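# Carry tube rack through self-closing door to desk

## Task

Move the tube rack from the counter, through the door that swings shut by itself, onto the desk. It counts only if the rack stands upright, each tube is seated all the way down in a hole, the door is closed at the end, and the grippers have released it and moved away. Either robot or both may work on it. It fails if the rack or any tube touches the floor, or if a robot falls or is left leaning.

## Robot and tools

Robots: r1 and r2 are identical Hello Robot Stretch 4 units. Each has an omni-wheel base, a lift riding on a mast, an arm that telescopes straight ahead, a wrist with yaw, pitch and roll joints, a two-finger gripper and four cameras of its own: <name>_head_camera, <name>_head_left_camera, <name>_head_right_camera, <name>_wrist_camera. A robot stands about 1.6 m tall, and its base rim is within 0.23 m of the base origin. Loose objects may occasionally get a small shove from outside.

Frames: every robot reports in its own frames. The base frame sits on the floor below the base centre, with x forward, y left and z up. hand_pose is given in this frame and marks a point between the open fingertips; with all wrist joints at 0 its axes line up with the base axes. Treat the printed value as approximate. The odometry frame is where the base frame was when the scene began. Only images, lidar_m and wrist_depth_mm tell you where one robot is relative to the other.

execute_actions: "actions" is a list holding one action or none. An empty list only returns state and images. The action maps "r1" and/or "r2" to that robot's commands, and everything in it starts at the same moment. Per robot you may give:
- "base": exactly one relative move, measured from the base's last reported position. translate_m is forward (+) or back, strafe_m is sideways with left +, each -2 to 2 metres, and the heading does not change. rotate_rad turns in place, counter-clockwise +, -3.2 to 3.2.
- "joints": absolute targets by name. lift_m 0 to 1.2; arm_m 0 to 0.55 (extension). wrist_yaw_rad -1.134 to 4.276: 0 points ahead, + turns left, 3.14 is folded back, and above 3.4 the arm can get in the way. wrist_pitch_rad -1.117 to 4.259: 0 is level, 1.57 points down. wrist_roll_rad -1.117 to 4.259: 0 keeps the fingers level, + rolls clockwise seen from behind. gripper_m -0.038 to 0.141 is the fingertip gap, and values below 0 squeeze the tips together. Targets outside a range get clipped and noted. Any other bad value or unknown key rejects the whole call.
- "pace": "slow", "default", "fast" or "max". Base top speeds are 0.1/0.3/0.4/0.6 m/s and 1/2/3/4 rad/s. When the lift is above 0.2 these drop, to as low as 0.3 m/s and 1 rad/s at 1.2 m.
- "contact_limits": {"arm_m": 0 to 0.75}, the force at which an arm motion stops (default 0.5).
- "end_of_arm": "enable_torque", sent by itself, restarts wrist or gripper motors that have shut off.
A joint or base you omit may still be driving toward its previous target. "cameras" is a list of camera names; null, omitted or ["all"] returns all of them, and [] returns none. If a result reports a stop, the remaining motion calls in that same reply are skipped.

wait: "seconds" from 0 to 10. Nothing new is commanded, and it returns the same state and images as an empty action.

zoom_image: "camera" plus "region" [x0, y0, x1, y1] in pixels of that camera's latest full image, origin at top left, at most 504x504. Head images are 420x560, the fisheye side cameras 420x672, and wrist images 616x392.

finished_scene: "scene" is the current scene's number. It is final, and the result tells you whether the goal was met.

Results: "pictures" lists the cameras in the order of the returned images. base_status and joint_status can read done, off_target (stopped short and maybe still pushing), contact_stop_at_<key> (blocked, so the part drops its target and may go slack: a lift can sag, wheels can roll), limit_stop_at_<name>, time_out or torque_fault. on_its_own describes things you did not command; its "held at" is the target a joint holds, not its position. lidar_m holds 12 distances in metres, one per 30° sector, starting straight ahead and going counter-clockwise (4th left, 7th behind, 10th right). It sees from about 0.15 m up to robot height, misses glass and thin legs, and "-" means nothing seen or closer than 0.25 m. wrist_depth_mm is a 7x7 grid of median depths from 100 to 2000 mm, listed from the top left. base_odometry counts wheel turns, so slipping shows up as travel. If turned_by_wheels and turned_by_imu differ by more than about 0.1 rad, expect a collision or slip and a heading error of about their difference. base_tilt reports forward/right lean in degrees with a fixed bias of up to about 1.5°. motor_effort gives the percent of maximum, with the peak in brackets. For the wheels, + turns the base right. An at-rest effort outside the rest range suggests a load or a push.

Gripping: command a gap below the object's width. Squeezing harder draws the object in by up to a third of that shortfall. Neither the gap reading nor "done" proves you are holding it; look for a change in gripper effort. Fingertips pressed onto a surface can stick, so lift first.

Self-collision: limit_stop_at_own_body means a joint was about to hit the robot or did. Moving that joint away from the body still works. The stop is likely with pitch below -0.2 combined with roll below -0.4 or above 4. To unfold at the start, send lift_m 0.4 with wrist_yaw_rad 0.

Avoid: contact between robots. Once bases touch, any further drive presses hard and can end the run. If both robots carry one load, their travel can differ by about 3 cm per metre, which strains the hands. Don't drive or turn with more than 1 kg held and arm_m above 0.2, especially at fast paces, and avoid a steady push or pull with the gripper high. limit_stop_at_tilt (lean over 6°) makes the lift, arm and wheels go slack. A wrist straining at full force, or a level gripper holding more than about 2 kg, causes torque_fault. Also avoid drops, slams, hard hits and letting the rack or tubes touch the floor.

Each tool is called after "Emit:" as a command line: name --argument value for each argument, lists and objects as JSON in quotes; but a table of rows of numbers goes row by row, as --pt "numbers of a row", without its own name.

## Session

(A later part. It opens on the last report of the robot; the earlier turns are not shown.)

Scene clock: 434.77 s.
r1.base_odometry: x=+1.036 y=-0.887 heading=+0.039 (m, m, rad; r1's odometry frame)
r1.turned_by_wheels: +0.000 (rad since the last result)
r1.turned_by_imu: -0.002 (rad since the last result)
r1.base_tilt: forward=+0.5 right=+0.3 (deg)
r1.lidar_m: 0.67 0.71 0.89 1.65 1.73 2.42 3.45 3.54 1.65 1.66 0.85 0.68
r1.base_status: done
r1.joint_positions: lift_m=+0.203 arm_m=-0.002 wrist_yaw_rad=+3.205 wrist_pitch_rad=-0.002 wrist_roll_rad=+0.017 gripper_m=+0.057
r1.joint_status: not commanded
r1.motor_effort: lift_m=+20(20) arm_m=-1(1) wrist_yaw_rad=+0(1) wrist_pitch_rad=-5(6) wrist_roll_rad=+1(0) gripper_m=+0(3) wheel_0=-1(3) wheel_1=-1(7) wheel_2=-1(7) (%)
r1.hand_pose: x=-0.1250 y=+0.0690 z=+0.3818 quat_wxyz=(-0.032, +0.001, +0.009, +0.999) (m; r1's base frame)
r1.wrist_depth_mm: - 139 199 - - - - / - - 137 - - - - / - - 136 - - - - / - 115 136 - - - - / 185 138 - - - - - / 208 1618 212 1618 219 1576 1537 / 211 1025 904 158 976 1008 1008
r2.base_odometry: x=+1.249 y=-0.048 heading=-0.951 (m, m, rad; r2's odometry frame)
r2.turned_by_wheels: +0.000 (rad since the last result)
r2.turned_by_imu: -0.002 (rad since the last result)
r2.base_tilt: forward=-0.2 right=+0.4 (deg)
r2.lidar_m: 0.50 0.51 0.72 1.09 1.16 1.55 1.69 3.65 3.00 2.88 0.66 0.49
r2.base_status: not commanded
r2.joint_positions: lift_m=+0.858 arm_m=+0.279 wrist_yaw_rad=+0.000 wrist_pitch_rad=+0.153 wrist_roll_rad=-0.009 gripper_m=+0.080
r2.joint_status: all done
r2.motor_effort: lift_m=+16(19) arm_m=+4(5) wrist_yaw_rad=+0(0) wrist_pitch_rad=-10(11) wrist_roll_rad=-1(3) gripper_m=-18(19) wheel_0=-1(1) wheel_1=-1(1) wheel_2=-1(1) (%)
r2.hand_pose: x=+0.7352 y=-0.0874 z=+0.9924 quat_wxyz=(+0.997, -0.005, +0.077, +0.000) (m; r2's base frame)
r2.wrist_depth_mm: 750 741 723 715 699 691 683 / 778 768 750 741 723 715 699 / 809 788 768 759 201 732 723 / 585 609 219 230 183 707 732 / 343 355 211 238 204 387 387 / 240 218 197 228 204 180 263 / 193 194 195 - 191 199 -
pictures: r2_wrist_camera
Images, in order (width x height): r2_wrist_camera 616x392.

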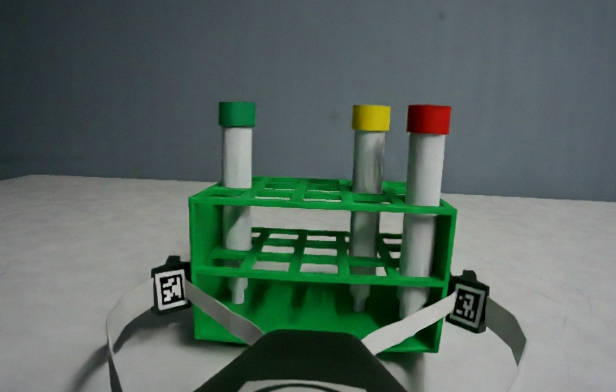

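Emit:
execute_actions --actions '[{"r2": {"joints": {"lift_m": 0.846}, "pace": "slow"}}]' --cameras '[]'

Emit:
execute_actions --actions '[{"r2": {"joints": {"gripper_m": 0.141}, "pace": "slow"}}]' --cameras '["r2_wrist_camera"]'

Emit:
execute_actions --actions '[{"r2": {"joints": {"arm_m": 0.0}}}]' --cameras '["r2_wrist_camera"]'

Emit:
execute_actions --actions '[{"r2": {"base": {"translate_m": -0.3}}}]' --cameras '["r2_wrist_camera", "r2_head_camera", "r1_head_camera"]'

Scene clock: 445.57 s.
r1.base_odometry: x=+1.036 y=-0.887 heading=+0.039 (m, m, rad; r1's odometry frame)
r1.turned_by_wheels: +0.000 (rad since the last result)
r1.turned_by_imu: -0.002 (rad since the last result)
r1.base_tilt: forward=+0.5 right=+0.3 (deg)
r1.lidar_m: 0.65 0.70 0.89 1.65 1.75 2.42 3.46 3.52 1.65 1.65 0.85 0.71
r1.base_status: not commanded
r1.joint_positions: lift_m=+0.203 arm_m=-0.002 wrist_yaw_rad=+3.205 wrist_pitch_rad=-0.002 wrist_roll_rad=+0.017 gripper_m=+0.057
r1.joint_status: not commanded
r1.motor_effort: lift_m=+20(20) arm_m=-1(0) wrist_yaw_rad=-1(1) wrist_pitch_rad=-6(6) wrist_roll_rad=+0(0) gripper_m=-3(3) wheel_0=-1(1) wheel_1=-1(1) wheel_2=-1(1) (%)
r1.hand_pose: x=-0.1250 y=+0.0690 z=+0.3818 quat_wxyz=(-0.032, +0.001, +0.009, +0.999) (m; r1's base frame)
r1.wrist_depth_mm: - 139 199 - - - - / - - 137 - - - - / - - 136 - - - - / - 115 136 - - - - / 184 138 - - - - - / 208 1618 212 1618 219 1576 1537 / 211 1042 891 159 946 1025 1025
r2.base_odometry: x=+1.249 y=-0.048 heading=-0.951 (m, m, rad; r2's odometry frame)
r2.turned_by_wheels: +0.000 (rad since the last result)
r2.turned_by_imu: -0.002 (rad since the last result)
r2.base_tilt: forward=-0.1 right=+0.4 (deg)
r2.lidar_m: 0.49 0.49 0.69 1.09 1.17 1.56 1.66 3.64 3.01 2.89 0.68 0.50
r2.base_status: not commanded
r2.joint_positions: lift_m=+0.846 arm_m=+0.279 wrist_yaw_rad=+0.000 wrist_pitch_rad=+0.153 wrist_roll_rad=-0.009 gripper_m=+0.080
r2.joint_status: all done
r2.motor_effort: lift_m=+16(16) arm_m=+4(4) wrist_yaw_rad=+1(0) wrist_pitch_rad=-11(11) wrist_roll_rad=-1(4) gripper_m=-18(19) wheel_0=-1(1) wheel_1=-1(1) wheel_2=-1(0) (%)
r2.hand_pose: x=+0.7352 y=-0.0874 z=+0.9804 quat_wxyz=(+0.997, -0.005, +0.077, +0.000) (m; r2's base frame)
r2.wrist_depth_mm: 759 741 732 723 707 691 683 / 778 768 750 741 723 715 699 / 798 788 768 759 200 732 723 / 530 554 219 230 184 640 668 / 310 320 211 238 204 349 353 / 217 196 197 229 204 180 238 / 174 176 183 - 181 180 -
pictures: none
No camera images: the call's "cameras" was empty. Leave "cameras" out to get every camera's image.

Scene clock: 448.77 s.
r1.base_odometry: x=+1.036 y=-0.887 heading=+0.039 (m, m, rad; r1's odometry frame)
r1.turned_by_wheels: +0.000 (rad since the last result)
r1.turned_by_imu: -0.001 (rad since the last result)
r1.base_tilt: forward=+0.4 right=+0.3 (deg)
r1.lidar_m: 0.67 0.69 0.87 1.64 1.76 2.44 3.46 3.52 1.64 1.68 0.87 0.70
r1.base_status: not commanded
r1.joint_positions: lift_m=+0.203 arm_m=-0.002 wrist_yaw_rad=+3.205 wrist_pitch_rad=-0.002 wrist_roll_rad=+0.017 gripper_m=+0.057
r1.joint_status: not commanded
r1.motor_effort: lift_m=+20(20) arm_m=-1(1) wrist_yaw_rad=+0(1) wrist_pitch_rad=-6(8) wrist_roll_rad=+1(1) gripper_m=-4(1) wheel_0=-1(1) wheel_1=-1(1) wheel_2=-1(1) (%)
r1.hand_pose: x=-0.1250 y=+0.0690 z=+0.3818 quat_wxyz=(-0.032, +0.001, +0.009, +0.999) (m; r1's base frame)
r1.wrist_depth_mm: - 139 199 - - - - / - - 137 - - - - / - - 136 - - - - / - 114 137 - - - - / 185 138 - - - - - / 208 1618 212 1661 219 1576 1537 / 211 1025 904 159 960 1008 1025
r2.base_odometry: x=+1.249 y=-0.048 heading=-0.951 (m, m, rad; r2's odometry frame)
r2.turned_by_wheels: +0.000 (rad since the last result)
r2.turned_by_imu: -0.001 (rad since the last result)
r2.base_tilt: forward=-0.2 right=+0.5 (deg)
r2.lidar_m: 0.49 0.50 0.74 1.08 1.15 1.58 1.65 3.62 2.99 2.88 0.70 0.52
r2.base_status: not commanded
r2.joint_positions: lift_m=+0.846 arm_m=+0.279 wrist_yaw_rad=+0.000 wrist_pitch_rad=+0.153 wrist_roll_rad=-0.009 gripper_m=+0.141
r2.joint_status: all done
r2.motor_effort: lift_m=+16(16) arm_m=+4(4) wrist_yaw_rad=-1(0) wrist_pitch_rad=-9(11) wrist_roll_rad=-1(2) gripper_m=+0(16) wheel_0=-1(1) wheel_1=-1(1) wheel_2=+0(1) (%)
r2.hand_pose: x=+0.7353 y=-0.0874 z=+0.9806 quat_wxyz=(+0.997, -0.005, +0.076, +0.000) (m; r2's base frame)
r2.wrist_depth_mm: 750 750 732 715 707 691 683 / 778 759 759 741 723 715 699 / 798 778 759 759 212 723 715 / 535 554 241 245 211 647 676 / 312 322 226 247 200 353 355 / 220 213 206 233 208 213 238 / 175 175 185 - 187 182 -
pictures: r2_wrist_camera
Images, in order (width x height): r2_wrist_camera 616x392.

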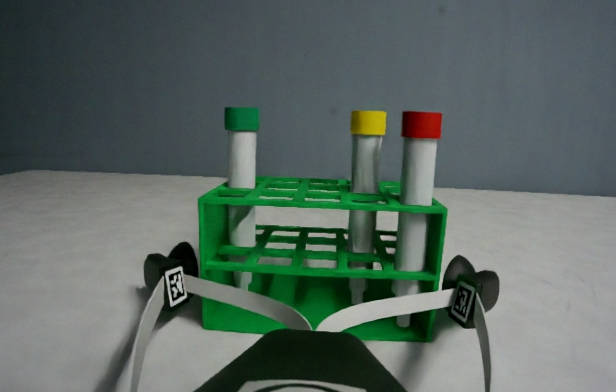

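Scene clock: 450.73 s.
r1.base_odometry: x=+1.036 y=-0.887 heading=+0.039 (m, m, rad; r1's odometry frame)
r1.turned_by_wheels: +0.000 (rad since the last result)
r1.turned_by_imu: -0.001 (rad since the last result)
r1.base_tilt: forward=+0.5 right=+0.3 (deg)
r1.lidar_m: 0.67 0.70 0.87 1.64 1.73 2.42 3.45 3.51 1.65 1.66 0.83 0.72
r1.base_status: not commanded
r1.joint_positions: lift_m=+0.203 arm_m=-0.002 wrist_yaw_rad=+3.205 wrist_pitch_rad=-0.002 wrist_roll_rad=+0.017 gripper_m=+0.057
r1.joint_status: not commanded
r1.motor_effort: lift_m=+20(20) arm_m=-1(0) wrist_yaw_rad=+0(1) wrist_pitch_rad=-6(7) wrist_roll_rad=+1(1) gripper_m=-4(3) wheel_0=-1(1) wheel_1=-1(1) wheel_2=-1(1) (%)
r1.hand_pose: x=-0.1250 y=+0.0690 z=+0.3818 quat_wxyz=(-0.032, +0.001, +0.009, +0.999) (m; r1's base frame)
r1.wrist_depth_mm: - 139 199 - - - - / - - 137 - - - - / - - 136 - - - - / - 114 136 - - - - / 185 138 - - - - - / 208 1618 213 1618 220 1576 1499 / 211 1025 904 158 960 1025 1025
r2.base_odometry: x=+1.249 y=-0.048 heading=-0.951 (m, m, rad; r2's odometry frame)
r2.turned_by_wheels: +0.000 (rad since the last result)
r2.turned_by_imu: -0.001 (rad since the last result)
r2.base_tilt: forward=-0.2 right=+0.4 (deg)
r2.lidar_m: 0.46 0.48 0.70 1.10 1.15 1.59 1.69 3.63 2.99 2.87 0.67 0.50
r2.base_status: not commanded
r2.joint_positions: lift_m=+0.846 arm_m=+0.002 wrist_yaw_rad=+0.000 wrist_pitch_rad=+0.152 wrist_roll_rad=-0.009 gripper_m=+0.141
r2.joint_status: all done
r2.motor_effort: lift_m=+16(16) arm_m=-4(6) wrist_yaw_rad=-2(1) wrist_pitch_rad=-8(8) wrist_roll_rad=-2(2) gripper_m=+0(0) wheel_0=-1(1) wheel_1=-1(1) wheel_2=+0(0) (%)
r2.hand_pose: x=+0.4578 y=-0.0874 z=+0.9807 quat_wxyz=(+0.997, -0.005, +0.076, +0.000) (m; r2's base frame)
r2.wrist_depth_mm: 1042 1008 1008 976 960 946 946 / 1060 1042 1025 1008 1008 976 960 / 1078 1078 1042 1042 1025 1008 991 / 539 564 585 512 554 661 691 / 317 327 342 349 355 359 359 / 699 286 276 268 263 214 255 / 741 1229 1182 - 1118 1118 1098
pictures: r2_wrist_camera
Images, in order (width x height): r2_wrist_camera 616x392.

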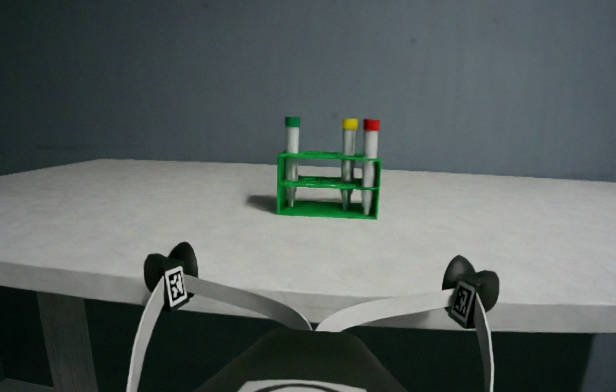

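Scene clock: 453.20 s.
r1.base_odometry: x=+1.036 y=-0.887 heading=+0.039 (m, m, rad; r1's odometry frame)
r1.turned_by_wheels: +0.000 (rad since the last result)
r1.turned_by_imu: -0.001 (rad since the last result)
r1.base_tilt: forward=+0.4 right=+0.3 (deg)
r1.lidar_m: 0.67 0.70 0.88 1.65 1.76 2.42 3.47 3.50 1.37 1.46 0.86 0.72
r1.base_status: not commanded
r1.joint_positions: lift_m=+0.203 arm_m=-0.002 wrist_yaw_rad=+3.205 wrist_pitch_rad=-0.002 wrist_roll_rad=+0.017 gripper_m=+0.057
r1.joint_status: not commanded
r1.motor_effort: lift_m=+20(20) arm_m=-1(0) wrist_yaw_rad=+0(1) wrist_pitch_rad=-6(6) wrist_roll_rad=+1(0) gripper_m=-4(0) wheel_0=-1(1) wheel_1=-1(1) wheel_2=-1(1) (%)
r1.hand_pose: x=-0.1250 y=+0.0690 z=+0.3818 quat_wxyz=(-0.032, +0.001, +0.009, +0.999) (m; r1's base frame)
r1.wrist_depth_mm: - 139 199 - - - - / - - 137 - - - - / - - 136 - - - - / - 115 136 - - - - / 185 138 - - - - - / 208 1661 212 1618 218 1618 1537 / 211 1025 904 158 946 1008 1025
r2.base_odometry: x=+1.074 y=+0.196 heading=-0.951 (m, m, rad; r2's odometry frame)
r2.turned_by_wheels: +0.000 (rad since the last result)
r2.turned_by_imu: +0.000 (rad since the last result)
r2.base_tilt: forward=-0.2 right=+0.4 (deg)
r2.lidar_m: 0.77 0.81 1.16 1.10 1.16 1.38 1.42 3.34 2.96 2.88 1.11 0.80
r2.base_status: done
r2.joint_positions: lift_m=+0.846 arm_m=+0.002 wrist_yaw_rad=+0.000 wrist_pitch_rad=+0.152 wrist_roll_rad=-0.009 gripper_m=+0.141
r2.joint_status: not commanded
r2.motor_effort: lift_m=+16(16) arm_m=-4(4) wrist_yaw_rad=+0(1) wrist_pitch_rad=-8(8) wrist_roll_rad=-2(2) gripper_m=-1(1) wheel_0=+0(5) wheel_1=+0(5) wheel_2=-2(10) (%)
r2.hand_pose: x=+0.4577 y=-0.0874 z=+0.9807 quat_wxyz=(+0.997, -0.005, +0.076, +0.000) (m; r2's base frame)
r2.wrist_depth_mm: 1308 1308 1281 1308 1255 1205 1205 / 1397 1366 1336 1281 1281 1255 1229 / 1397 1366 1336 1336 1308 1308 1255 / 768 668 691 627 634 668 691 / 1537 1042 1430 1430 1397 1366 1336 / 1499 1537 1464 1430 1464 214 1366 / 1576 1499 1537 - 1464 1430 1182
pictures: r1_head_camera, r2_head_camera, r2_wrist_camera
Images, in order (width x height): r1_head_camera 420x560, r2_head_camera 420x560, r2_wrist_camera 616x392.

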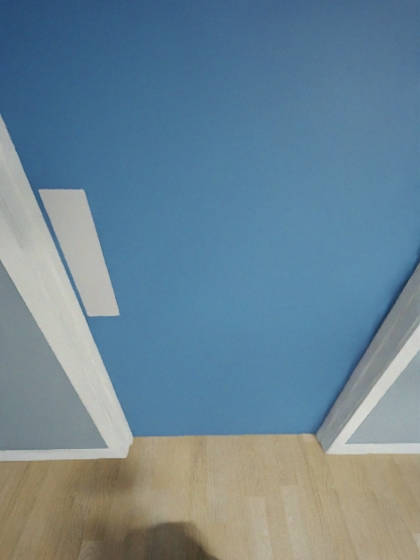

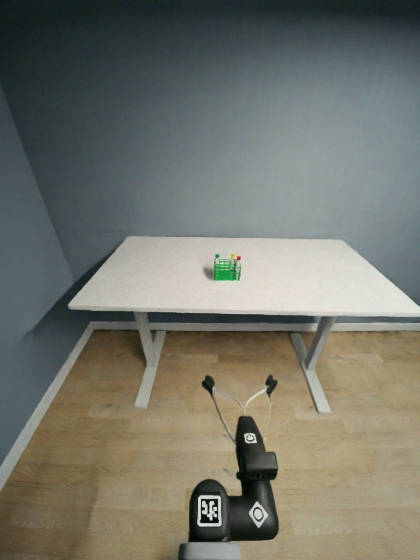

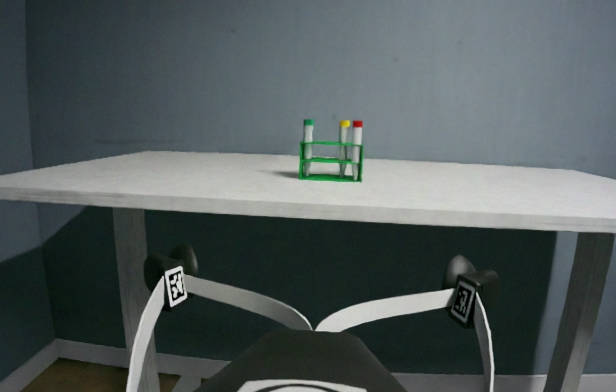

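Emit:
finished_scene --scene 1

The scene is finished: the task was done.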